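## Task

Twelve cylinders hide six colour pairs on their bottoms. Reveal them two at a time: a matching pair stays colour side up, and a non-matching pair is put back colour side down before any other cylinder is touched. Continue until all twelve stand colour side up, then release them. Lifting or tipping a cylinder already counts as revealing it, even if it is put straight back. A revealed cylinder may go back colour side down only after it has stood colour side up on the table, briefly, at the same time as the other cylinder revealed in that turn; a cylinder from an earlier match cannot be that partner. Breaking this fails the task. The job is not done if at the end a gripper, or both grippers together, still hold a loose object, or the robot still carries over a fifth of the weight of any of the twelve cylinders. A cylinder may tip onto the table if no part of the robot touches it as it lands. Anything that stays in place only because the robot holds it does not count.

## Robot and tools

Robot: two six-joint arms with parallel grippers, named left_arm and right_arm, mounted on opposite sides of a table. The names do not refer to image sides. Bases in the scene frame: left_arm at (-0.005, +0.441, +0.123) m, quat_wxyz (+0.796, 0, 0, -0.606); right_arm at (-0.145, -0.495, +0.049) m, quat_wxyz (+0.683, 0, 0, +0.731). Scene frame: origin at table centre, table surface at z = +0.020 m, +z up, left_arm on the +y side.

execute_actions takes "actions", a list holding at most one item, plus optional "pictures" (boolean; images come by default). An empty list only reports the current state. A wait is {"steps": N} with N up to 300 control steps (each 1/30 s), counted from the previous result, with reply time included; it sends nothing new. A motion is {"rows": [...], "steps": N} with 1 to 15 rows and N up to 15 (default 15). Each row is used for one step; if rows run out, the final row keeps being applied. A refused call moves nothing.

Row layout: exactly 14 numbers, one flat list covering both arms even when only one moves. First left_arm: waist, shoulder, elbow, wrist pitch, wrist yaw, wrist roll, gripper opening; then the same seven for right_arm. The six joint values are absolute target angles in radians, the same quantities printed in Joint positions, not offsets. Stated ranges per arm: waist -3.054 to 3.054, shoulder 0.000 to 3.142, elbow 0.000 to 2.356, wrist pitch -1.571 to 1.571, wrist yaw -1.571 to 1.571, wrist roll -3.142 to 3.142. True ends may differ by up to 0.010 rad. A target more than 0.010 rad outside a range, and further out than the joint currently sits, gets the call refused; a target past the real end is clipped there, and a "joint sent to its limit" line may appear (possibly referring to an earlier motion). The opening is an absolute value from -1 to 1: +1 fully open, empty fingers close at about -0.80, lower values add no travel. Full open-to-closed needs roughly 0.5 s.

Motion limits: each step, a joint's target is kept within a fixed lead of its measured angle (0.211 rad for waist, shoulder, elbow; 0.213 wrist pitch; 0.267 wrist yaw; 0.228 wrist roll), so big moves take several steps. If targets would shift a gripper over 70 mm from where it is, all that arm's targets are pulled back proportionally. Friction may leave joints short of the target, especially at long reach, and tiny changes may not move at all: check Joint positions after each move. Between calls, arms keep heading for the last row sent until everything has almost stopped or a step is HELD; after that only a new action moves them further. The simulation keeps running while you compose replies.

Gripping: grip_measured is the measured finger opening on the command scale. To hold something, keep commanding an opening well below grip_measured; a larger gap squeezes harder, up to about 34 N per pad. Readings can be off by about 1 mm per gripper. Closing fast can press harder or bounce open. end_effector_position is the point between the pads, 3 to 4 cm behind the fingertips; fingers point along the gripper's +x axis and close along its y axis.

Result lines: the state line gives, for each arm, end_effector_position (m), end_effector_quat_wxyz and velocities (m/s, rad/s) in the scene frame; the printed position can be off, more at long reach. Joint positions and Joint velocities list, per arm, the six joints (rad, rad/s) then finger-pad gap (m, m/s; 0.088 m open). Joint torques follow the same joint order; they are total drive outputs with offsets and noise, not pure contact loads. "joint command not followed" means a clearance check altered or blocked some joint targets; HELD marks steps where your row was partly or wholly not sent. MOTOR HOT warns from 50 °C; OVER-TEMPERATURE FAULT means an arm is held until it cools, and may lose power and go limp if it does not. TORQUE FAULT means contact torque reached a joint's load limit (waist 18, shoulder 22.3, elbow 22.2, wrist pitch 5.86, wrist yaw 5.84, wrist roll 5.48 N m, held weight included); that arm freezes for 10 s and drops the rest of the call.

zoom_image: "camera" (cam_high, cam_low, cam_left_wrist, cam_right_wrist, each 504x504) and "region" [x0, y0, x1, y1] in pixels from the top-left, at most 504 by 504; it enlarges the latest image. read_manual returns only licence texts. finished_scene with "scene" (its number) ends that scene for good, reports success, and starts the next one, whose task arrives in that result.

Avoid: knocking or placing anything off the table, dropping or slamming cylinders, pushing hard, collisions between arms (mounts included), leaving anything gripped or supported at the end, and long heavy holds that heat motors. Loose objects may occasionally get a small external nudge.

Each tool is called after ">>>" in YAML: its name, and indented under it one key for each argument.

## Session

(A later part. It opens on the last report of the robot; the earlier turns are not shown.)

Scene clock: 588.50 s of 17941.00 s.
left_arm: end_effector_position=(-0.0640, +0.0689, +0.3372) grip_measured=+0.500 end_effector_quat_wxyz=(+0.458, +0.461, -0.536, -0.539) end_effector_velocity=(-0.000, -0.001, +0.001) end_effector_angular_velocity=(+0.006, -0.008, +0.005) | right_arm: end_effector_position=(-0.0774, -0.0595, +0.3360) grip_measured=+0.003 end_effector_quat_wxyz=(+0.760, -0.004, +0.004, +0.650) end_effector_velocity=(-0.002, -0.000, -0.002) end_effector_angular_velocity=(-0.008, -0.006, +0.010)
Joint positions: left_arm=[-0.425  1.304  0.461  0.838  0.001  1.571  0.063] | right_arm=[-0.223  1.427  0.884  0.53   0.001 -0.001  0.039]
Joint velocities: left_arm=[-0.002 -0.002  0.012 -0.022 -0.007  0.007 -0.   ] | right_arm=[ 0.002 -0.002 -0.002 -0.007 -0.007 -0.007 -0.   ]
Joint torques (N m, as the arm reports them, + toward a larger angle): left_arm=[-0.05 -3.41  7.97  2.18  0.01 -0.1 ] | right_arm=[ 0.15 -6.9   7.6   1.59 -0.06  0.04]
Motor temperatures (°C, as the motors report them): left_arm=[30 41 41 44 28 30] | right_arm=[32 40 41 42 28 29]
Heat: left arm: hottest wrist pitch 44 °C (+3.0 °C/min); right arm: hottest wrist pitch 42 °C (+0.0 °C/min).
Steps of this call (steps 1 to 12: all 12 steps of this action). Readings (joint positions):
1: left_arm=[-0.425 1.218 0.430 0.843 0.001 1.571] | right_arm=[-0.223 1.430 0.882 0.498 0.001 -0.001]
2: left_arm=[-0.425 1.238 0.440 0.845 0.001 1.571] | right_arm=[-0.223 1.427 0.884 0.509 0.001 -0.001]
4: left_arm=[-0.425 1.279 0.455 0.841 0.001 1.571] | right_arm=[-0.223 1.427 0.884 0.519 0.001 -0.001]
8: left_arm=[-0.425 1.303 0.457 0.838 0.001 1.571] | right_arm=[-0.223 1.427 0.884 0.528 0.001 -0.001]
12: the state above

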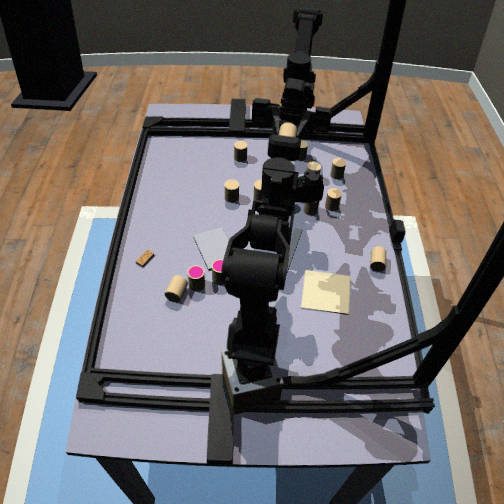

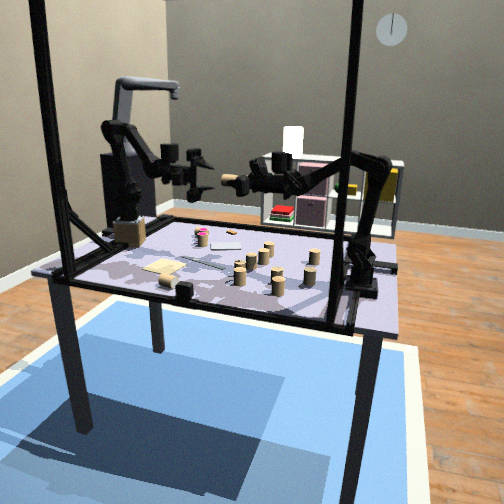

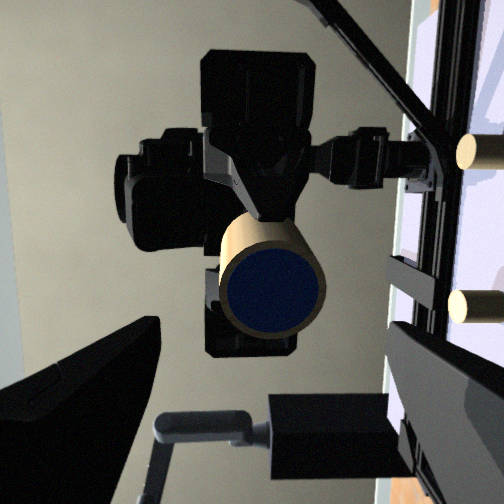

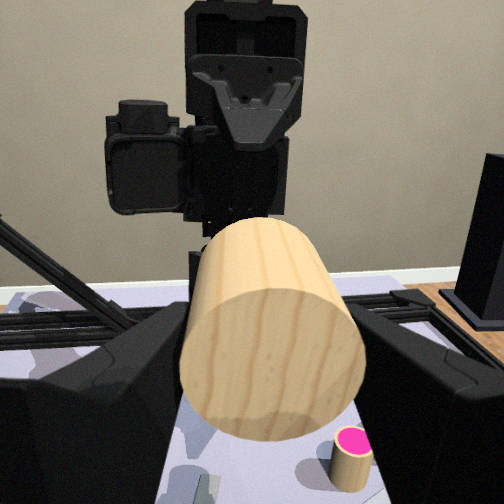

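>>> execute_actions:
  actions:
    - {"rows":[[-0.426,1.4,0.545,0.86,0,1.571,0.5,-0.22,1.424,0.885,0.533,0,0,-0.3],[-0.426,1.4,0.545,0.86,0,1.571,0.5,-0.22,1.424,0.885,0.533,0,0,-0.3],[-0.426,1.4,0.545,0.86,0,1.571,0.5,-0.22,1.424,0.885,0.533,0,0,-0.3],[-0.426,1.49,0.62,0.876,0,1.571,0.5,-0.22,1.424,0.885,0.533,0,0,-0.3],[-0.426,1.49,0.62,0.876,0,1.571,0.5,-0.22,1.424,0.885,0.533,0,0,-0.3],[-0.426,1.49,0.62,0.876,0,1.571,0.5,-0.22,1.424,0.885,0.533,0,0,-0.3],[-0.426,1.585,0.698,0.892,0,1.571,0.5,-0.22,1.424,0.885,0.533,0,0,-0.3],[-0.426,1.585,0.698,0.892,0,1.571,0.5,-0.22,1.424,0.885,0.533,0,0,-0.3],[-0.426,1.585,0.698,0.892,0,1.571,0.5,-0.22,1.424,0.885,0.533,0,0,-0.3],[-0.426,1.585,0.698,0.892,0,1.571,0.5,-0.22,1.424,0.885,0.533,0,0,-0.3],[-0.426,1.585,0.698,0.892,0,1.571,0.5,-0.22,1.424,0.885,0.533,0,0,-0.3],[-0.426,1.585,0.698,0.892,0,1.571,0.1,-0.22,1.424,0.885,0.533,0,0,-0.3]]}
  pictures: false

>>> execute_actions:
  actions:
    - {"rows":[[-0.426,1.585,0.698,0.892,0,1.571,0,-0.22,1.424,0.885,0.533,0,0,-0.3],[-0.426,1.585,0.698,0.892,0,1.571,-0.3,-0.22,1.424,0.885,0.533,0,0,-0.3],[-0.426,1.585,0.698,0.892,0,1.571,-0.3,-0.22,1.424,0.885,0.533,0,0,-0.3],[-0.426,1.585,0.698,0.892,0,1.571,-0.3,-0.22,1.424,0.885,0.533,0,0,-0.3],[-0.426,1.585,0.698,0.892,0,1.571,-0.3,-0.22,1.424,0.885,0.533,0,0,-0.3],[-0.426,1.585,0.698,0.892,0,1.571,-0.3,-0.22,1.424,0.885,0.533,0,0,0.45],[-0.426,1.585,0.698,0.892,0,1.571,-0.3,-0.22,1.424,0.885,0.533,0,0,0.45],[-0.426,1.585,0.698,0.892,0,1.571,-0.3,-0.22,1.424,0.885,0.533,0,0,0.45],[-0.426,1.585,0.698,0.892,0,1.571,-0.3,-0.22,1.424,0.885,0.533,0,0,0.45],[-0.426,1.585,0.698,0.892,0,1.571,-0.3,-0.22,1.424,0.885,0.533,0,0,0.45],[-0.426,1.47,0.6,0.872,0,1.571,-0.3,-0.22,1.424,0.885,0.533,0,0,0.45],[-0.426,1.47,0.6,0.872,0,1.571,-0.3,-0.22,1.424,0.885,0.533,0,0,0.45],[-0.426,1.47,0.6,0.872,0,1.571,-0.3,-0.22,1.424,0.885,0.533,0,0,0.45],[-0.426,1.31,0.47,0.84,0,1.571,-0.3,-0.22,1.424,0.885,0.533,0,0,0.45]]}
  pictures: false

>>> execute_actions:
  actions:
    - {"rows":[[-0.426,1.25,0.44,0.84,0,1.571,-0.3,-0.22,1.424,0.885,0.533,0,0,0.45],[-0.426,1.22,0.43,0.84,0,1.571,-0.3,-0.22,1.424,0.885,0.533,0,0,0.45],[-0.426,1.22,0.43,0.84,0,1.571,-0.3,-0.41,1.4,1.1,-1.24,0,0,0.4],[-0.15,1.28,0.66,-0.83,0,1.571,-0.3,-0.41,1.4,1.1,-1.24,0,0,0.4]]}
  pictures: false

>>> execute_actions:
  actions:
    - {"rows":[[-0.15,1.28,0.66,-0.83,0,1.571,-0.3,-0.41,1.4,1.1,-1.24,0,0,0.4],[-0.15,1.28,0.66,-0.83,0,1.571,-0.3,-0.41,1.4,1.1,-1.24,0,0,0.4],[-0.15,1.28,0.66,-0.83,0,1.571,-0.3,-0.41,1.4,1.1,-1.24,0,0,0.4],[-0.15,1.28,0.66,-0.83,0,1.571,-0.3,-0.41,1.4,1.1,-1.24,0,0,0.4],[-0.15,1.28,0.66,-0.83,0,1.571,-0.3,-0.41,1.4,1.1,-1.24,0,0,0.4],[-0.15,1.28,0.66,-0.83,0,1.571,-0.3,-0.41,1.4,1.1,-1.24,0,0,0.4],[-0.15,1.28,0.66,-0.83,0,1.571,-0.3,-0.41,1.4,1.1,-1.24,0,0,0.4],[-0.15,1.28,0.66,-0.83,0,1.571,-0.3,-0.41,1.7,1.45,-1.24,0,0,0.4],[-0.15,1.28,0.66,-0.83,0,1.571,-0.3,-0.41,1.7,1.45,-1.24,0,0,0.4],[-0.15,1.28,0.66,-0.83,0,1.571,-0.3,-0.41,1.7,1.45,-1.24,0,0,0.4],[-0.15,1.28,0.66,-0.83,0,1.571,-0.3,-0.41,1.7,1.45,-1.24,0,0,0.4],[-0.15,1.491,0.75,-0.83,0,1.571,-0.3,-0.41,1.7,1.45,-1.24,0,0,0.4],[-0.15,1.491,0.75,-0.83,0,1.571,-0.3,-0.41,1.99,1.66,-1.236,0,0,0.4]]}
  pictures: false

>>> execute_actions:
  actions:
    - {"rows":[[-0.15,1.491,0.75,-0.83,0,1.571,-0.3,-0.41,1.99,1.66,-1.236,0,0,0.4],[-0.15,1.491,0.75,-0.83,0,1.571,-0.3,-0.41,1.99,1.66,-1.236,0,0,0.4],[-0.15,1.491,0.75,-0.83,0,1.571,-0.3,-0.41,1.99,1.66,-1.236,0,0,0.4],[-0.15,1.491,0.75,-0.83,0,1.571,-0.3,-0.41,1.99,1.66,-1.236,0,0,0.4],[-0.15,1.555,0.7,-0.72,0,1.571,-0.3,-0.41,1.99,1.66,-1.236,0,0,0.4],[-0.15,1.555,0.7,-0.72,0,1.571,-0.3,-0.41,1.99,1.66,-1.236,0,0,0.4],[-0.15,1.555,0.7,-0.72,0,1.571,-0.3,-0.41,1.99,1.66,-1.236,0,0,0.4],[-0.15,1.62,0.652,-0.605,0,1.571,-0.3,-0.41,1.99,1.66,-1.236,0,0,0.4],[-0.15,1.62,0.652,-0.605,0,1.571,-0.3,-0.41,1.99,1.66,-1.236,0,0,0.4],[-0.15,1.62,0.652,-0.605,0,1.571,-0.3,-0.41,1.99,1.66,-1.236,0,0,0.4],[-0.15,1.665,0.622,-0.53,0,1.571,-0.3,-0.41,1.99,1.66,-1.236,0,0,0.4],[-0.15,1.665,0.622,-0.53,0,1.571,-0.3,-0.41,1.99,1.66,-1.236,0,0,0.4],[-0.15,1.665,0.622,-0.53,0,1.571,-0.3,-0.41,1.99,1.66,-1.236,0,0,0.4],[-0.15,1.691,0.602,-0.488,0,1.571,-0.3,-0.41,1.99,1.66,-1.236,0,0,0.4]]}
  pictures: false

>>> execute_actions:
  actions:
    - {"rows":[[-0.15,1.691,0.602,-0.488,0,1.571,-0.3,-0.41,1.99,1.66,-1.236,0,0,0.4],[-0.15,1.691,0.602,-0.488,0,1.571,-0.3,-0.41,1.99,1.66,-1.236,0,0,0.4],[-0.15,1.691,0.602,-0.488,0,1.571,-0.3,-0.41,1.99,1.66,-1.236,0,0,0.4],[-0.15,1.691,0.602,-0.488,0,1.571,-0.3,-0.41,1.99,1.66,-1.236,0,0,0.4],[-0.15,1.691,0.602,-0.488,0,1.571,0.5,-0.41,1.99,1.66,-1.236,0,0,0.4]],"steps":8}

Scene clock: 619.53 s of 17941.00 s.
left_arm: end_effector_position=(-0.0741, +0.0057, +0.3374) grip_measured=+0.183 end_effector_quat_wxyz=(+0.459, +0.460, -0.537, -0.538) end_effector_velocity=(-0.001, -0.008, +0.015) end_effector_angular_velocity=(-0.045, +0.014, +0.005) | right_arm: end_effector_position=(-0.0778, -0.0594, +0.3359) grip_measured=+0.003 end_effector_quat_wxyz=(+0.760, -0.004, +0.004, +0.650) end_effector_velocity=(-0.000, -0.000, +0.001) end_effector_angular_velocity=(-0.004, -0.007, +0.005)
Joint positions: left_arm=[-0.426  1.576  0.685  0.888  0.001  1.571  0.048] | right_arm=[-0.222  1.427  0.884  0.531  0.001 -0.001  0.039]
Joint velocities: left_arm=[-0.002  0.017  0.042  0.022 -0.007 -0.007 -0.061] | right_arm=[-0.002 -0.002  0.002 -0.007 -0.007 -0.007 -0.   ]
Joint torques (N m, as the arm reports them, + toward a larger angle): left_arm=[-0.04 -5.12  7.95  2.23  0.03 -0.11] | right_arm=[ 0.13 -6.91  7.68  1.57 -0.06  0.05]
Motor temperatures (°C, as the motors report them): left_arm=[30 40 43 45 28 30] | right_arm=[32 40 42 45 28 29]
Heat: left arm: hottest wrist pitch 45 °C (+3.0 °C/min); right arm: hottest wrist pitch 45 °C (+2.0 °C/min).
Steps of this call (steps 1 to 15: the robot went on to your last target; steps 16 to 916: nothing new was sent; steps 917 to 931: all 15 steps of this action). Readings (joint positions):
917: left_arm=[-0.425 1.319 0.473 0.841 0.001 1.571] | right_arm=[-0.222 1.427 0.884 0.531 0.001 -0.001]
918: left_arm=[-0.426 1.340 0.491 0.848 0.001 1.571] | right_arm=[-0.222 1.427 0.884 0.531 0.001 -0.001]
920: left_arm=[-0.425 1.389 0.533 0.856 0.001 1.571] | right_arm=[-0.222 1.427 0.884 0.531 0.001 -0.001]
924: left_arm=[-0.426 1.505 0.631 0.879 0.001 1.571] | right_arm=[-0.222 1.427 0.884 0.531 0.001 -0.001]
931: the state above

Scene clock: 620.03 s of 17941.00 s.
left_arm: end_effector_position=(-0.0687, +0.0397, +0.3375) grip_measured=+0.030 end_effector_quat_wxyz=(+0.456, +0.462, -0.535, -0.540) end_effector_velocity=(+0.057, +0.362, -0.012) end_effector_angular_velocity=(+0.013, +0.005, +0.005) | right_arm: end_effector_position=(-0.0779, -0.0594, +0.3360) grip_measured=+0.432 end_effector_quat_wxyz=(+0.760, -0.004, +0.004, +0.650) end_effector_velocity=(-0.000, -0.000, +0.004) end_effector_angular_velocity=(+0.011, -0.009, +0.005)
Joint positions: left_arm=[-0.426  1.432  0.564  0.857  0.001  1.571  0.04 ] | right_arm=[-0.221  1.427  0.884  0.532  0.001 -0.     0.06 ]
Joint velocities: left_arm=[-0.002 -1.531 -1.302 -0.242 -0.007 -0.007 -0.   ] | right_arm=[-0.002 -0.002  0.002  0.007 -0.007 -0.007  0.009]
Joint torques (N m, as the arm reports them, + toward a larger angle): left_arm=[-0.02 -5.41  7.56  2.27  0.02 -0.09] | right_arm=[ 0.09 -6.9   7.72  1.51 -0.05  0.07]
Motor temperatures (°C, as the motors report them): left_arm=[30 40 43 45 28 30] | right_arm=[32 40 42 45 28 29]
Heat: left arm: hottest wrist pitch 45 °C (+3.0 °C/min); right arm: hottest wrist pitch 45 °C (+2.0 °C/min).
Steps of this call (steps 1 to 15: all 15 steps of this action). Readings (joint positions):
1: left_arm=[-0.426 1.576 0.686 0.889 0.001 1.571] | right_arm=[-0.222 1.427 0.884 0.531 0.001 -0.001]
2: left_arm=[-0.426 1.577 0.688 0.889 0.001 1.571] | right_arm=[-0.222 1.427 0.884 0.532 0.001 -0.001]
4: left_arm=[-0.426 1.578 0.688 0.890 0.001 1.571] | right_arm=[-0.222 1.427 0.884 0.531 0.001 -0.001]
8: left_arm=[-0.426 1.578 0.688 0.890 0.001 1.571] | right_arm=[-0.221 1.427 0.884 0.532 0.001 -0.000]
15: the state above

Scene clock: 620.53 s of 17941.00 s.
left_arm: end_effector_position=(+0.0377, +0.0719, +0.2838) grip_measured=+0.029 end_effector_quat_wxyz=(+0.401, +0.626, -0.331, -0.581) end_effector_velocity=(-0.026, +0.189, -0.365) end_effector_angular_velocity=(+1.867, +0.246, -0.012) | right_arm: end_effector_position=(-0.0052, -0.1040, +0.2890) grip_measured=+0.400 end_effector_quat_wxyz=(+0.791, -0.149, +0.210, +0.556) end_effector_velocity=(-0.068, -0.184, -0.347) end_effector_angular_velocity=(-1.723, +0.613, +0.012)
Joint positions: left_arm=[-0.154  1.279  0.653  0.146 -0.003  1.571  0.04 ] | right_arm=[-0.411  1.398  1.098 -0.22   0.002 -0.001  0.059]
Joint velocities: left_arm=[-0.002 -0.002 -0.002 -1.883  0.022 -0.022 -0.   ] | right_arm=[ 0.002  0.007  0.002 -1.824 -0.007 -0.007 -0.   ]
Joint torques (N m, as the arm reports them, + toward a larger angle): left_arm=[ 0.26 -4.18  8.31  1.93  0.15 -0.1 ] | right_arm=[ 0.17 -6.3   7.87  1.39 -0.1   0.04]
Motor temperatures (°C, as the motors report them): left_arm=[30 40 43 45 28 30] | right_arm=[32 40 42 45 28 29]
Heat: left arm: hottest wrist pitch 45 °C (+3.0 °C/min); right arm: hottest wrist pitch 45 °C (+2.0 °C/min).
Steps of this call (steps 1 to 15: all 15 steps of this action). Readings (joint positions):
1: left_arm=[-0.426 1.379 0.523 0.852 0.001 1.571] | right_arm=[-0.221 1.427 0.884 0.532 0.001 -0.000]
2: left_arm=[-0.426 1.332 0.492 0.847 0.001 1.571] | right_arm=[-0.221 1.427 0.884 0.532 0.001 -0.000]
4: left_arm=[-0.411 1.275 0.480 0.812 0.015 1.571] | right_arm=[-0.260 1.426 0.935 0.440 -0.013 -0.000]
8: left_arm=[-0.219 1.279 0.618 0.584 -0.001 1.571] | right_arm=[-0.392 1.413 1.066 0.214 0.005 -0.000]
15: the state above

Scene clock: 621.03 s of 17941.00 s.
left_arm: end_effector_position=(+0.0221, +0.2091, +0.1556) grip_measured=+0.029 end_effector_quat_wxyz=(+0.079, +0.708, +0.003, -0.702) end_effector_velocity=(-0.026, +0.237, -0.165) end_effector_angular_velocity=(+1.778, +0.202, +0.011) | right_arm: end_effector_position=(-0.0226, -0.1524, +0.1906) grip_measured=+0.400 end_effector_quat_wxyz=(+0.626, -0.372, +0.526, +0.440) end_effector_velocity=(+0.084, +0.235, -0.096) end_effector_angular_velocity=(-0.769, +0.279, +0.020)
Joint positions: left_arm=[-0.153  1.441  0.723 -0.746 -0.003  1.571  0.04 ] | right_arm=[-0.411  1.78   1.519 -1.139  0.002 -0.001  0.059]
Joint velocities: left_arm=[ 0.002  0.877  0.193 -1.106 -0.007 -0.007 -0.001] | right_arm=[-0.002  1.643  1.741 -0.916 -0.007 -0.022 -0.   ]
Joint torques (N m, as the arm reports them, + toward a larger angle): left_arm=[ 0.17 -5.93  7.13  0.31  0.19 -0.06] | right_arm=[ 0.06 -5.31  6.95  0.21 -0.09  0.04]
Motor temperatures (°C, as the motors report them): left_arm=[30 40 43 45 28 30] | right_arm=[32 40 42 45 28 29]
Heat: left arm: hottest wrist pitch 45 °C (+3.0 °C/min); right arm: hottest wrist pitch 45 °C (+2.0 °C/min).
Steps of this call (steps 1 to 15: all 15 steps of this action). Readings (joint positions):
1: left_arm=[-0.154 1.279 0.653 0.084 -0.003 1.571] | right_arm=[-0.411 1.398 1.098 -0.281 0.002 -0.001]
2: left_arm=[-0.154 1.279 0.653 0.023 -0.003 1.571] | right_arm=[-0.411 1.398 1.098 -0.342 0.002 -0.001]
4: left_arm=[-0.153 1.279 0.653 -0.103 -0.003 1.571] | right_arm=[-0.411 1.398 1.098 -0.465 0.002 -0.001]
8: left_arm=[-0.153 1.279 0.653 -0.352 -0.003 1.571] | right_arm=[-0.411 1.427 1.128 -0.740 0.002 -0.001]
15: the state above

Scene clock: 621.53 s of 17941.00 s.
left_arm: end_effector_position=(+0.0206, +0.2227, +0.0903) grip_measured=+0.029 end_effector_quat_wxyz=(+0.040, +0.707, +0.042, -0.705) end_effector_velocity=(-0.002, +0.021, -0.104) end_effector_angular_velocity=(+0.028, -0.004, +0.005) | right_arm: end_effector_position=(-0.0179, -0.1393, +0.1524) grip_measured=+0.400 end_effector_quat_wxyz=(+0.579, -0.407, +0.577, +0.407) end_effector_velocity=(-0.004, -0.004, +0.000) end_effector_angular_velocity=(-0.018, +0.014, +0.010)
Joint positions: left_arm=[-0.152  1.663  0.622 -0.532 -0.003  1.571  0.04 ] | right_arm=[-0.411  1.985  1.652 -1.234  0.002 -0.001  0.059]
Joint velocities: left_arm=[-0.002  0.32  -0.227  0.52  -0.007 -0.007 -0.   ] | right_arm=[ 0.002 -0.002 -0.002 -0.022 -0.007 -0.007 -0.   ]
Joint torques (N m, as the arm reports them, + toward a larger angle): left_arm=[ 0.22 -4.14  4.39  0.56  0.18 -0.02] | right_arm=[ 0.07 -9.2   7.13 -0.01 -0.09  0.05]
Motor temperatures (°C, as the motors report them): left_arm=[30 40 43 45 28 30] | right_arm=[32 40 42 45 28 29]
Heat: left arm: hottest wrist pitch 45 °C (+3.0 °C/min); right arm: hottest wrist pitch 45 °C (+2.0 °C/min).
Steps of this call (steps 1 to 15: all 15 steps of this action). Readings (joint positions):
1: left_arm=[-0.152 1.462 0.726 -0.778 -0.003 1.571] | right_arm=[-0.411 1.834 1.569 -1.162 0.002 -0.001]
2: left_arm=[-0.152 1.473 0.726 -0.797 -0.003 1.571] | right_arm=[-0.411 1.879 1.605 -1.177 0.002 -0.001]
4: left_arm=[-0.152 1.482 0.731 -0.813 -0.003 1.571] | right_arm=[-0.411 1.941 1.631 -1.210 0.002 -0.001]
8: left_arm=[-0.152 1.541 0.711 -0.718 -0.003 1.571] | right_arm=[-0.411 1.985 1.635 -1.230 0.002 -0.001]
15: the state above

Scene clock: 621.80 s of 17941.00 s.
left_arm: end_effector_position=(+0.0206, +0.2232, +0.0834) grip_measured=+0.141 end_effector_quat_wxyz=(+0.042, +0.707, +0.041, -0.705) end_effector_velocity=(+0.001, -0.004, +0.000) end_effector_angular_velocity=(-0.021, -0.010, +0.005) | right_arm: end_effector_position=(-0.0179, -0.1393, +0.1524) grip_measured=+0.400 end_effector_quat_wxyz=(+0.579, -0.407, +0.577, +0.407) end_effector_velocity=(-0.004, -0.004, +0.000) end_effector_angular_velocity=(-0.018, +0.014, -0.005)
Joint positions: left_arm=[-0.152  1.685  0.607 -0.492 -0.003  1.571  0.046] | right_arm=[-0.411  1.985  1.652 -1.234  0.002 -0.     0.059]
Joint velocities: left_arm=[-0.002 -0.002 -0.002  0.022 -0.007 -0.007  0.149] | right_arm=[ 0.002 -0.002 -0.002 -0.022 -0.007  0.007 -0.   ]
Joint torques (N m, as the arm reports them, + toward a larger angle): left_arm=[ 0.2  -3.86  3.87  0.55  0.17 -0.05] | right_arm=[ 0.08 -9.2   7.16  0.01 -0.1   0.02]
Motor temperatures (°C, as the motors report them): left_arm=[30 40 43 45 28 30] | right_arm=[32 40 42 45 28 29]
Heat: left arm: hottest wrist pitch 45 °C (+3.0 °C/min); right arm: hottest wrist pitch 45 °C (+2.0 °C/min).
Steps of this call (steps 1 to 8: all 8 steps of this action). Readings (joint positions):
1: left_arm=[-0.152 1.672 0.617 -0.519 -0.003 1.571] | right_arm=[-0.411 1.985 1.652 -1.234 0.002 -0.000]
2: left_arm=[-0.152 1.678 0.612 -0.511 -0.003 1.571] | right_arm=[-0.411 1.985 1.652 -1.234 0.002 -0.000]
4: left_arm=[-0.152 1.683 0.608 -0.501 -0.003 1.571] | right_arm=[-0.411 1.985 1.652 -1.234 0.002 -0.000]
8: the state above

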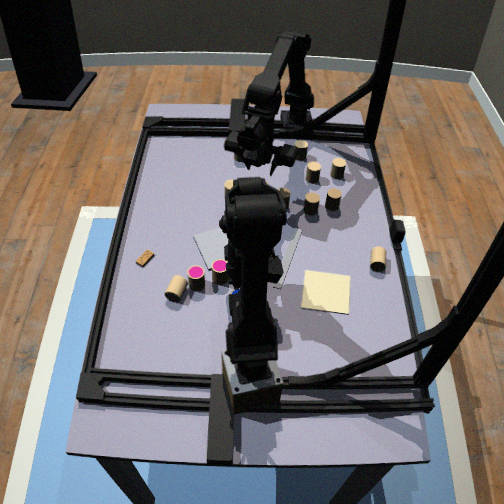

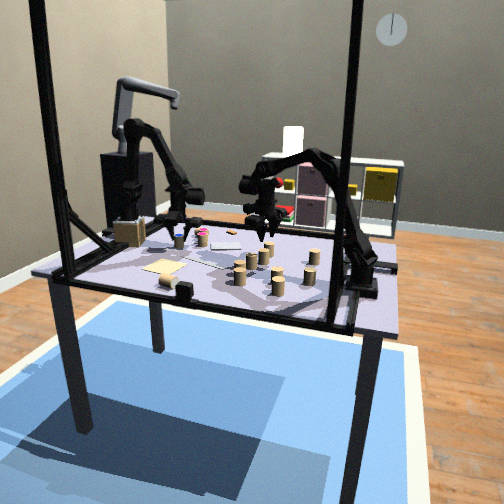

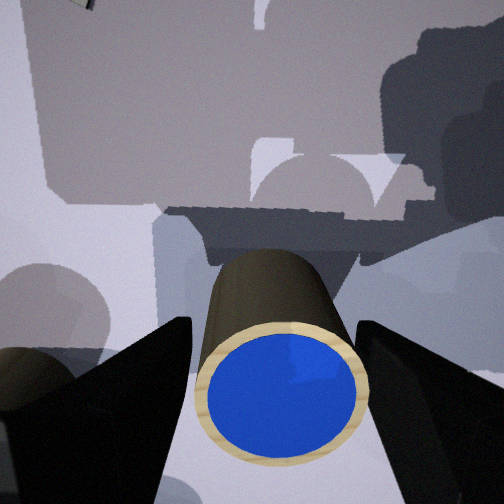

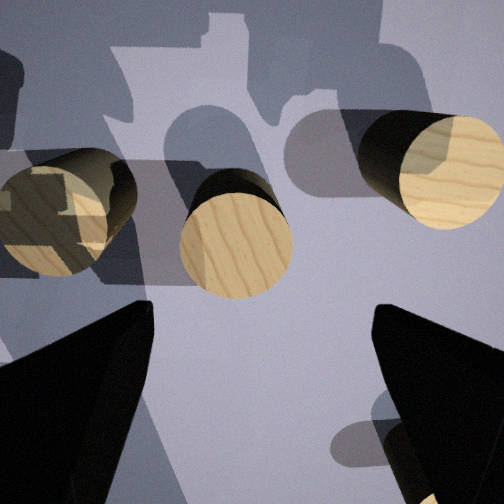

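>>> execute_actions:
  actions:
    - {"rows":[[-0.15,1.62,0.652,-0.605,0,1.571,0.5,-0.393,2.0,1.67,-1.24,0,-0.3,0.33],[-0.15,1.62,0.652,-0.605,0,1.571,0.5,-0.393,2.0,1.67,-1.24,0,-0.3,0.33],[-0.15,1.555,0.7,-0.72,0,1.571,0.5,-0.393,2.018,1.612,-1.165,0,-0.3,0.33],[-0.15,1.555,0.7,-0.72,0,1.571,0.5,-0.393,2.018,1.612,-1.165,0,-0.3,0.33],[-0.15,1.45,0.72,-0.72,0,1.571,0.5,-0.393,2.018,1.612,-1.165,0,-0.3,0.33],[-0.15,1.45,0.72,-0.72,0,1.571,0.5,-0.393,2.038,1.55,-1.085,0,-0.3,0.33],[-0.426,1.2,0.55,0.84,0,1.571,0.5,-0.393,2.038,1.55,-1.085,0,-0.3,0.33],[-0.426,1.2,0.55,0.84,0,1.571,0.5,-0.393,2.038,1.55,-1.085,0,-0.3,0.33],[-0.426,1.2,0.55,0.84,0,1.571,0.5,-0.393,2.052,1.506,-1.028,0,-0.3,0.33],[-0.426,1.2,0.55,0.84,0,1.571,0.5,-0.393,2.052,1.506,-1.028,0,-0.3,0.33],[-0.426,1.2,0.55,0.84,0,1.571,0.5,-0.393,2.052,1.506,-1.028,0,-0.3,0.33],[-0.426,1.2,0.55,0.84,0,1.571,0.5,-0.393,2.061,1.477,-0.99,0,-0.3,0.33]]}
  pictures: false

>>> execute_actions:
  actions:
    - {"rows":[[-0.426,1.2,0.55,0.84,0,1.571,0.5,-0.393,2.061,1.477,-0.99,0,-0.3,0.33]],"steps":4}

Scene clock: 630.80 s of 17941.00 s.
left_arm: end_effector_position=(-0.0516, +0.1302, +0.2189) grip_measured=+0.500 end_effector_quat_wxyz=(+0.222, +0.632, -0.318, -0.672) end_effector_velocity=(-0.061, -0.275, +0.314) end_effector_angular_velocity=(-1.975, +0.283, -0.066) | right_arm: end_effector_position=(-0.0230, -0.1337, +0.0895) grip_measured=+0.330 end_effector_quat_wxyz=(+0.508, -0.493, +0.507, +0.492) end_effector_velocity=(-0.010, -0.024, -0.073) end_effector_angular_velocity=(-0.102, +0.042, +0.024)
Joint positions: left_arm=[-0.417  1.217  0.564 -0.133  0.     1.571  0.064] | right_arm=[-0.394  2.05   1.491 -1.01   0.002 -0.296  0.055]
Joint velocities: left_arm=[-0.066 -0.144 -0.061  1.912 -0.007  0.007 -0.   ] | right_arm=[ 0.002  0.081 -0.183  0.154 -0.007 -0.022 -0.   ]
Joint torques (N m, as the arm reports them, + toward a larger angle): left_arm=[-0.23 -4.11  5.93  1.76  0.04 -0.07] | right_arm=[ 0.05 -9.45  5.92  0.3  -0.11 -0.03]
Motor temperatures (°C, as the motors report them): left_arm=[30 40 41 43 28 30] | right_arm=[32 41 42 43 28 29]
Heat: left arm: hottest wrist pitch 43 °C (-1.0 °C/min); right arm: hottest wrist pitch 43 °C (-1.0 °C/min).
Steps of this call (steps 1 to 15: the robot went on to your last target; steps 16 to 90: nothing new was sent; then 5.50 s passed at rest; steps 91 to 105: all 15 steps of this action). Readings (joint positions):
91: left_arm=[-0.152 1.678 0.612 -0.509 -0.003 1.571] | right_arm=[-0.411 1.985 1.653 -1.235 0.002 -0.050]
92: left_arm=[-0.152 1.668 0.620 -0.546 -0.003 1.571] | right_arm=[-0.408 1.985 1.654 -1.236 0.002 -0.121]
94: left_arm=[-0.152 1.623 0.649 -0.637 -0.003 1.571] | right_arm=[-0.401 1.987 1.645 -1.204 0.002 -0.216]
98: left_arm=[-0.231 1.430 0.638 -0.555 -0.014 1.571] | right_arm=[-0.394 2.003 1.593 -1.122 0.002 -0.279]
105: the state above

Scene clock: 630.93 s of 17941.00 s.
left_arm: end_effector_position=(-0.0579, +0.0993, +0.2609) grip_measured=+0.500 end_effector_quat_wxyz=(+0.301, +0.587, -0.395, -0.640) end_effector_velocity=(-0.036, -0.193, +0.333) end_effector_angular_velocity=(-1.777, +0.288, -0.004) | right_arm: end_effector_position=(-0.0228, -0.1329, +0.0869) grip_measured=+0.330 end_effector_quat_wxyz=(+0.510, -0.492, +0.505, +0.493) end_effector_velocity=(+0.005, +0.020, +0.000) end_effector_angular_velocity=(+0.093, -0.024, +0.010)
Joint positions: left_arm=[-0.422  1.21   0.559  0.112  0.     1.571  0.064] | right_arm=[-0.394  2.053  1.484 -0.995  0.002 -0.296  0.055]
Joint velocities: left_arm=[-0.022 -0.017 -0.027  1.81  -0.007 -0.022 -0.   ] | right_arm=[ 0.002 -0.002 -0.002  0.095 -0.007 -0.007 -0.   ]
Joint torques (N m, as the arm reports them, + toward a larger angle): left_arm=[-0.22 -4.63  6.54  2.08  0.06 -0.08] | right_arm=[ 0.   -8.91  5.34  0.22 -0.12 -0.09]
Motor temperatures (°C, as the motors report them): left_arm=[30 40 41 43 28 30] | right_arm=[32 41 42 43 28 29]
Heat: left arm: hottest wrist pitch 43 °C (-1.0 °C/min); right arm: hottest wrist pitch 43 °C (-1.0 °C/min).
Steps of this call (steps 1 to 4: all 4 steps of this action). Readings (joint positions):
1: left_arm=[-0.419 1.214 0.562 -0.071 0.000 1.571] | right_arm=[-0.394 2.052 1.487 -1.005 0.002 -0.296]
2: left_arm=[-0.420 1.212 0.561 -0.010 0.000 1.571] | right_arm=[-0.394 2.053 1.484 -1.001 0.002 -0.296]
4: the state above

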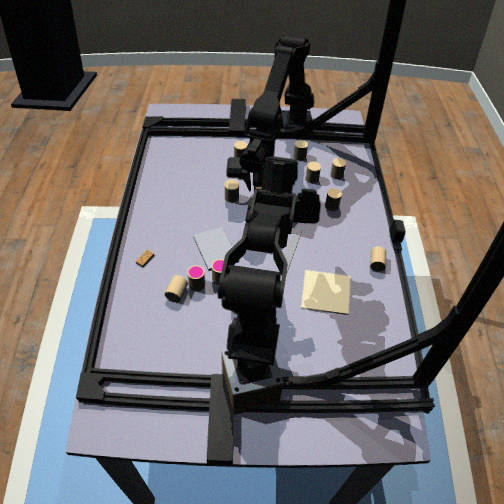

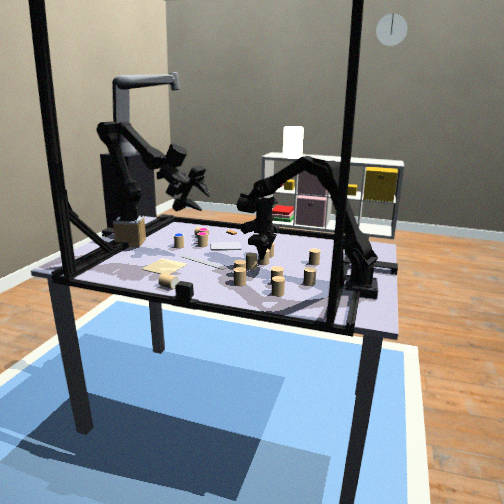

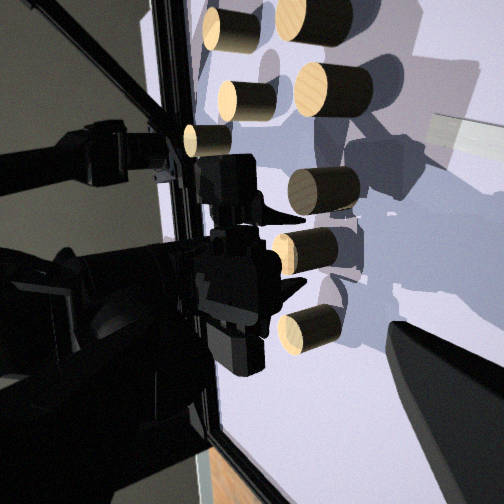

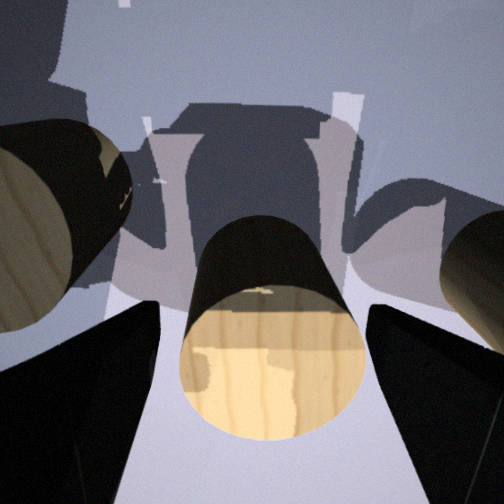

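Go 3 mm lower and grip.

>>> execute_actions:
  actions:
    - {"rows":[[-0.426,1.2,0.42,0.84,0,1.571,0.5,-0.393,2.065,1.468,-0.979,0,-0.3,0.33],[-0.426,1.2,0.42,0.84,0,1.571,0.5,-0.393,2.065,1.468,-0.979,0,-0.3,0.2],[-0.426,1.2,0.42,0.84,0,1.571,0.5,-0.393,2.065,1.468,-0.979,0,-0.3,0.1],[-0.426,1.2,0.42,0.84,0,1.571,0.5,-0.393,2.065,1.468,-0.979,0,-0.3,0.1],[-0.426,1.2,0.42,0.84,0,1.571,0.5,-0.393,2.065,1.468,-0.979,0,-0.3,0.1],[-0.426,1.2,0.42,0.84,0,1.571,0.5,-0.393,2.065,1.468,-0.979,0,-0.3,0],[-0.426,1.2,0.42,0.84,0,1.571,0.5,-0.393,2.065,1.468,-0.979,0,-0.3,-0.3],[-0.426,1.2,0.42,0.84,0,1.571,0.5,-0.393,2.065,1.468,-0.979,0,-0.3,-0.3],[-0.426,1.2,0.42,0.84,0,1.571,0.5,-0.393,2.065,1.468,-0.979,0,-0.3,-0.3],[-0.426,1.2,0.42,0.84,0,1.571,0.5,-0.393,2.065,1.468,-0.979,0,-0.3,-0.3],[-0.426,1.2,0.42,0.84,0,1.571,0.5,-0.393,2.038,1.55,-1.085,0,-0.3,-0.3],[-0.426,1.2,0.42,0.84,0,1.571,0.5,-0.393,2.038,1.55,-1.085,0,-0.3,-0.3],[-0.426,1.2,0.42,0.84,0,1.571,0.5,-0.393,2.018,1.612,-1.165,0,-0.3,-0.3],[-0.426,1.2,0.42,0.84,0,1.571,0.5,-0.393,2.018,1.612,-1.165,0,-0.3,-0.3],[-0.426,1.2,0.42,0.84,0,1.571,0.5,-0.393,1.98,1.67,-1.24,0,-0.3,-0.3]]}
  pictures: false

>>> execute_actions:
  actions:
    - {"rows":[[-0.426,1.2,0.42,0.84,0,1.571,0.5,-0.393,1.95,1.67,-1.24,0,-0.3,-0.3],[-0.426,1.2,0.42,0.84,0,1.571,0.5,-0.393,1.85,1.62,-1.24,0,0,-0.3],[-0.426,1.2,0.42,0.84,0,1.571,0.5,-0.393,1.75,1.55,-1.24,0,0,-0.3],[-0.426,1.2,0.42,0.84,0,1.571,0.5,-0.393,1.7,1.5,-1.2,0,0,-0.3],[-0.426,1.2,0.42,0.84,0,1.571,0.5,-0.35,1.6,1.4,-1.1,0,0,-0.3],[-0.426,1.2,0.42,0.84,0,1.571,0.5,-0.22,1.35,1.1,0.53,0,0,-0.3]]}
  pictures: false

>>> execute_actions:
  actions:
    - {"rows":[[-0.426,1.2,0.42,0.84,0,1.571,0.5,-0.22,1.35,1.1,0.53,0,0,-0.3],[-0.426,1.2,0.42,0.84,0,1.571,0.5,-0.22,1.35,1.1,0.53,0,0,-0.3],[-0.426,1.2,0.42,0.84,0,1.571,0.5,-0.22,1.35,1.1,0.53,0,0,-0.3],[-0.426,1.2,0.42,0.84,0,1.571,0.5,-0.22,1.35,1.1,0.53,0,0,-0.3],[-0.426,1.2,0.42,0.84,0,1.571,0.5,-0.22,1.35,1.1,0.53,0,0,-0.3],[-0.426,1.2,0.42,0.84,0,1.571,0.5,-0.22,1.35,1.1,0.53,0,0,-0.3],[-0.426,1.2,0.42,0.84,0,1.571,0.5,-0.22,1.35,1.1,0.53,0,0,-0.3],[-0.426,1.2,0.42,0.84,0,1.571,0.5,-0.22,1.424,0.885,0.533,0,0,-0.3]]}
  pictures: false

>>> execute_actions:
  actions:
    - {"rows":[[-0.426,1.2,0.42,0.84,0,1.571,0.5,-0.22,1.424,0.885,0.533,0,0,-0.3],[-0.426,1.2,0.42,0.84,0,1.571,0.5,-0.22,1.424,0.885,0.533,0,0,-0.3],[-0.426,1.2,0.42,0.84,0,1.571,0.5,-0.22,1.424,0.885,0.533,0,0,-0.3],[-0.426,1.31,0.47,0.84,0,1.571,0.5,-0.22,1.424,0.885,0.533,0,0,-0.3]],"steps":15}

Scene clock: 641.73 s of 17941.00 s.
left_arm: end_effector_position=(-0.0607, +0.0855, +0.3562) grip_measured=+0.500 end_effector_quat_wxyz=(+0.475, +0.444, -0.550, -0.523) end_effector_velocity=(+0.000, +0.000, -0.000) end_effector_angular_velocity=(-0.001, +0.008, +0.004) | right_arm: end_effector_position=(-0.0245, -0.1374, +0.1104) grip_measured=+0.003 end_effector_quat_wxyz=(+0.495, -0.499, +0.519, +0.486) end_effector_velocity=(+0.004, +0.001, +0.314) end_effector_angular_velocity=(-0.088, +0.022, +0.000)
Joint positions: left_arm=[-0.424  1.204  0.423  0.84   0.     1.571  0.063] | right_arm=[-0.394  2.046  1.571 -1.134  0.001 -0.297  0.039]
Joint velocities: left_arm=[-0.002  0.002 -0.002  0.007 -0.007 -0.007 -0.   ] | right_arm=[-0.007 -0.203  0.974 -1.267  0.007 -0.007 -0.   ]
Joint torques (N m, as the arm reports them, + toward a larger angle): left_arm=[-0.22 -3.93  6.74  1.98  0.03 -0.1 ] | right_arm=[  0.04 -14.92   8.48  -0.3   -0.06  -0.07]
Motor temperatures (°C, as the motors report them): left_arm=[30 40 41 44 28 30] | right_arm=[32 42 41 42 28 29]
Heat: left arm: hottest wrist pitch 44 °C (+0.0 °C/min); right arm: hottest shoulder 42 °C (-1.0 °C/min).
Steps of this call (steps 1 to 45: the robot went on to your last target; steps 46 to 110: nothing new was sent; then 6.63 s passed at rest; steps 111 to 125: all 15 steps of this action). Readings (joint positions):
111: left_arm=[-0.424 1.200 0.541 0.846 0.000 1.571] | right_arm=[-0.394 2.053 1.482 -0.990 0.002 -0.297]
112: left_arm=[-0.424 1.196 0.515 0.854 0.000 1.571] | right_arm=[-0.394 2.053 1.481 -0.986 0.002 -0.297]
114: left_arm=[-0.424 1.194 0.464 0.838 0.000 1.571] | right_arm=[-0.394 2.053 1.479 -0.983 0.002 -0.297]
118: left_arm=[-0.424 1.204 0.423 0.834 0.000 1.571] | right_arm=[-0.394 2.053 1.476 -0.981 0.001 -0.297]
125: the state above

Scene clock: 642.23 s of 17941.00 s.
left_arm: end_effector_position=(-0.0607, +0.0855, +0.3562) grip_measured=+0.500 end_effector_quat_wxyz=(+0.475, +0.444, -0.550, -0.523) end_effector_velocity=(+0.000, +0.001, -0.003) end_effector_angular_velocity=(+0.018, +0.005, +0.004) | right_arm: end_effector_position=(-0.0906, -0.1296, +0.2476) grip_measured=+0.003 end_effector_quat_wxyz=(+0.693, -0.263, +0.303, +0.599) end_effector_velocity=(+0.054, +0.246, +0.289) end_effector_angular_velocity=(+1.897, -0.277, -0.063)
Joint positions: left_arm=[-0.424  1.204  0.423  0.84   0.     1.571  0.063] | right_arm=[-0.218  1.378  1.124 -0.571 -0.002 -0.005  0.039]
Joint velocities: left_arm=[-0.002 -0.007 -0.002 -0.022 -0.007 -0.007  0.   ] | right_arm=[-0.042 -0.217 -0.154  1.853  0.007  0.022  0.001]
Joint torques (N m, as the arm reports them, + toward a larger angle): left_arm=[-0.17 -3.94  6.79  2.02  0.02 -0.1 ] | right_arm=[-0.13 -7.05  6.5   1.3   0.03  0.08]
Motor temperatures (°C, as the motors report them): left_arm=[30 40 41 44 28 30] | right_arm=[32 42 41 42 28 29]
Heat: left arm: hottest wrist pitch 44 °C (+0.0 °C/min); right arm: hottest shoulder 42 °C (-1.0 °C/min).
Steps of this call (steps 1 to 15: all 15 steps of this action). Readings (joint positions):
1: left_arm=[-0.424 1.204 0.423 0.840 0.000 1.571] | right_arm=[-0.394 2.035 1.597 -1.167 0.001 -0.297]
2: left_arm=[-0.424 1.204 0.423 0.840 0.000 1.571] | right_arm=[-0.393 2.008 1.610 -1.184 0.001 -0.255]
4: left_arm=[-0.424 1.204 0.423 0.840 0.000 1.571] | right_arm=[-0.393 1.909 1.580 -1.200 0.001 -0.128]
8: left_arm=[-0.424 1.204 0.423 0.840 0.000 1.571] | right_arm=[-0.297 1.647 1.378 -0.994 0.005 -0.030]
15: the state above

Scene clock: 642.73 s of 17941.00 s.
left_arm: end_effector_position=(-0.0607, +0.0855, +0.3562) grip_measured=+0.500 end_effector_quat_wxyz=(+0.475, +0.444, -0.550, -0.523) end_effector_velocity=(+0.000, +0.001, -0.005) end_effector_angular_velocity=(+0.023, +0.004, +0.004) | right_arm: end_effector_position=(-0.0799, -0.0625, +0.2895) grip_measured=+0.003 end_effector_quat_wxyz=(+0.753, -0.070, +0.080, +0.649) end_effector_velocity=(+0.015, +0.070, +0.191) end_effector_angular_velocity=(+1.305, -0.208, -0.013)
Joint positions: left_arm=[-0.424  1.204  0.423  0.84   0.     1.571  0.063] | right_arm=[-0.219  1.436  0.88   0.343 -0.002 -0.003  0.039]
Joint velocities: left_arm=[-0.002 -0.007 -0.007 -0.022 -0.007 -0.007 -0.   ] | right_arm=[-0.007  0.159 -0.242  1.722  0.007 -0.007  0.   ]
Joint torques (N m, as the arm reports them, + toward a larger angle): left_arm=[-0.22 -3.91  6.8   2.    0.02 -0.1 ] | right_arm=[-0.19 -9.29 10.    2.52  0.04  0.1 ]
Motor temperatures (°C, as the motors report them): left_arm=[30 40 41 44 28 30] | right_arm=[32 42 41 42 28 29]
Heat: left arm: hottest wrist pitch 44 °C (+0.0 °C/min); right arm: hottest shoulder 42 °C (+0.0 °C/min).
Steps of this call (steps 1 to 15: all 15 steps of this action). Readings (joint positions):
1: left_arm=[-0.424 1.204 0.423 0.840 0.000 1.571] | right_arm=[-0.219 1.374 1.120 -0.509 -0.002 -0.004]
2: left_arm=[-0.424 1.204 0.423 0.840 0.000 1.571] | right_arm=[-0.219 1.370 1.117 -0.447 -0.002 -0.004]
4: left_arm=[-0.424 1.204 0.423 0.840 0.000 1.571] | right_arm=[-0.219 1.368 1.112 -0.324 -0.002 -0.004]
8: left_arm=[-0.424 1.204 0.423 0.840 0.000 1.571] | right_arm=[-0.219 1.370 1.085 -0.062 -0.002 -0.003]
15: the state above

Scene clock: 643.23 s of 17941.00 s.
left_arm: end_effector_position=(-0.0633, +0.0688, +0.3375) grip_measured=+0.500 end_effector_quat_wxyz=(+0.459, +0.461, -0.536, -0.538) end_effector_velocity=(+0.000, -0.002, +0.004) end_effector_angular_velocity=(-0.006, +0.008, +0.015) | right_arm: end_effector_position=(-0.0794, -0.0592, +0.3359) grip_measured=+0.003 end_effector_quat_wxyz=(+0.758, -0.005, +0.004, +0.652) end_effector_velocity=(-0.000, -0.002, -0.003) end_effector_angular_velocity=(-0.018, -0.005, +0.005)
Joint positions: left_arm=[-0.424  1.303  0.461  0.838  0.     1.571  0.063] | right_arm=[-0.219  1.427  0.884  0.53  -0.002 -0.003  0.039]
Joint velocities: left_arm=[-0.007 -0.002  0.012 -0.007 -0.022 -0.007 -0.   ] | right_arm=[-0.002 -0.007 -0.002 -0.022 -0.007 -0.007 -0.   ]
Joint torques (N m, as the arm reports them, + toward a larger angle): left_arm=[-0.22 -3.4   7.98  2.17  0.02 -0.1 ] | right_arm=[-0.08 -6.89  7.68  1.55  0.03  0.12]
Motor temperatures (°C, as the motors report them): left_arm=[30 40 41 44 28 30] | right_arm=[32 42 41 42 28 29]
Heat: left arm: hottest wrist pitch 44 °C (+0.0 °C/min); right arm: hottest shoulder 42 °C (+0.0 °C/min).
Steps of this call (steps 1 to 15: all 15 steps of this action). Readings (joint positions):
1: left_arm=[-0.424 1.204 0.423 0.840 0.000 1.571] | right_arm=[-0.219 1.439 0.876 0.398 -0.002 -0.003]
2: left_arm=[-0.424 1.204 0.423 0.840 0.000 1.571] | right_arm=[-0.219 1.439 0.876 0.445 -0.002 -0.003]
4: left_arm=[-0.424 1.218 0.428 0.842 0.000 1.571] | right_arm=[-0.219 1.431 0.882 0.497 -0.002 -0.003]
8: left_arm=[-0.424 1.291 0.456 0.838 0.000 1.571] | right_arm=[-0.219 1.427 0.884 0.519 -0.002 -0.003]
15: the state above

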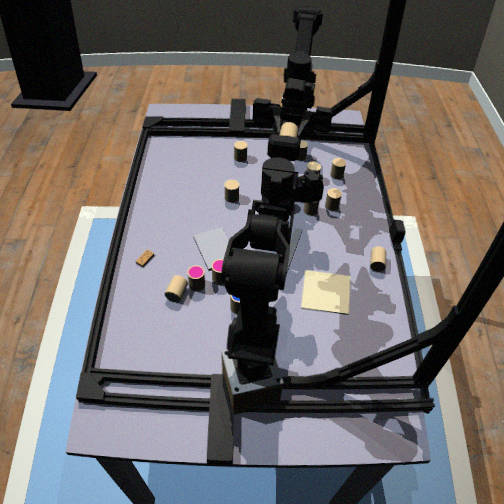

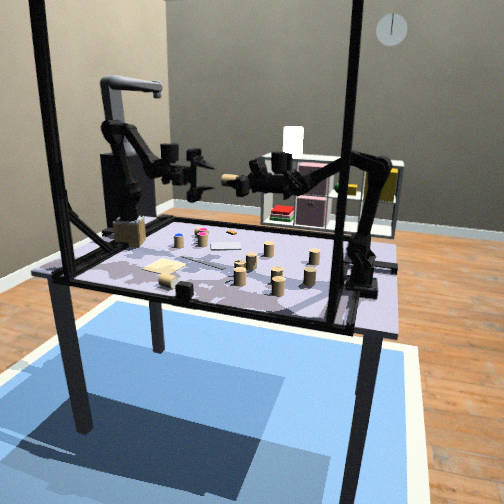

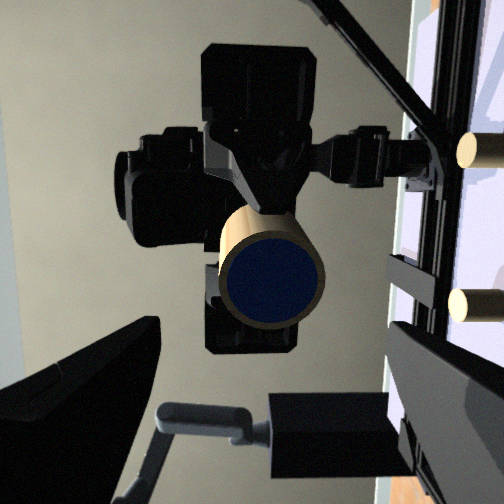

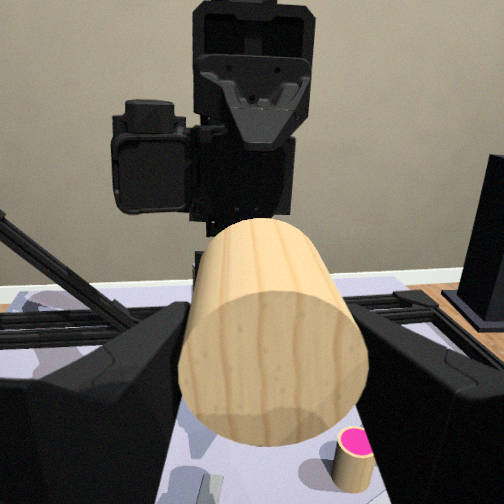

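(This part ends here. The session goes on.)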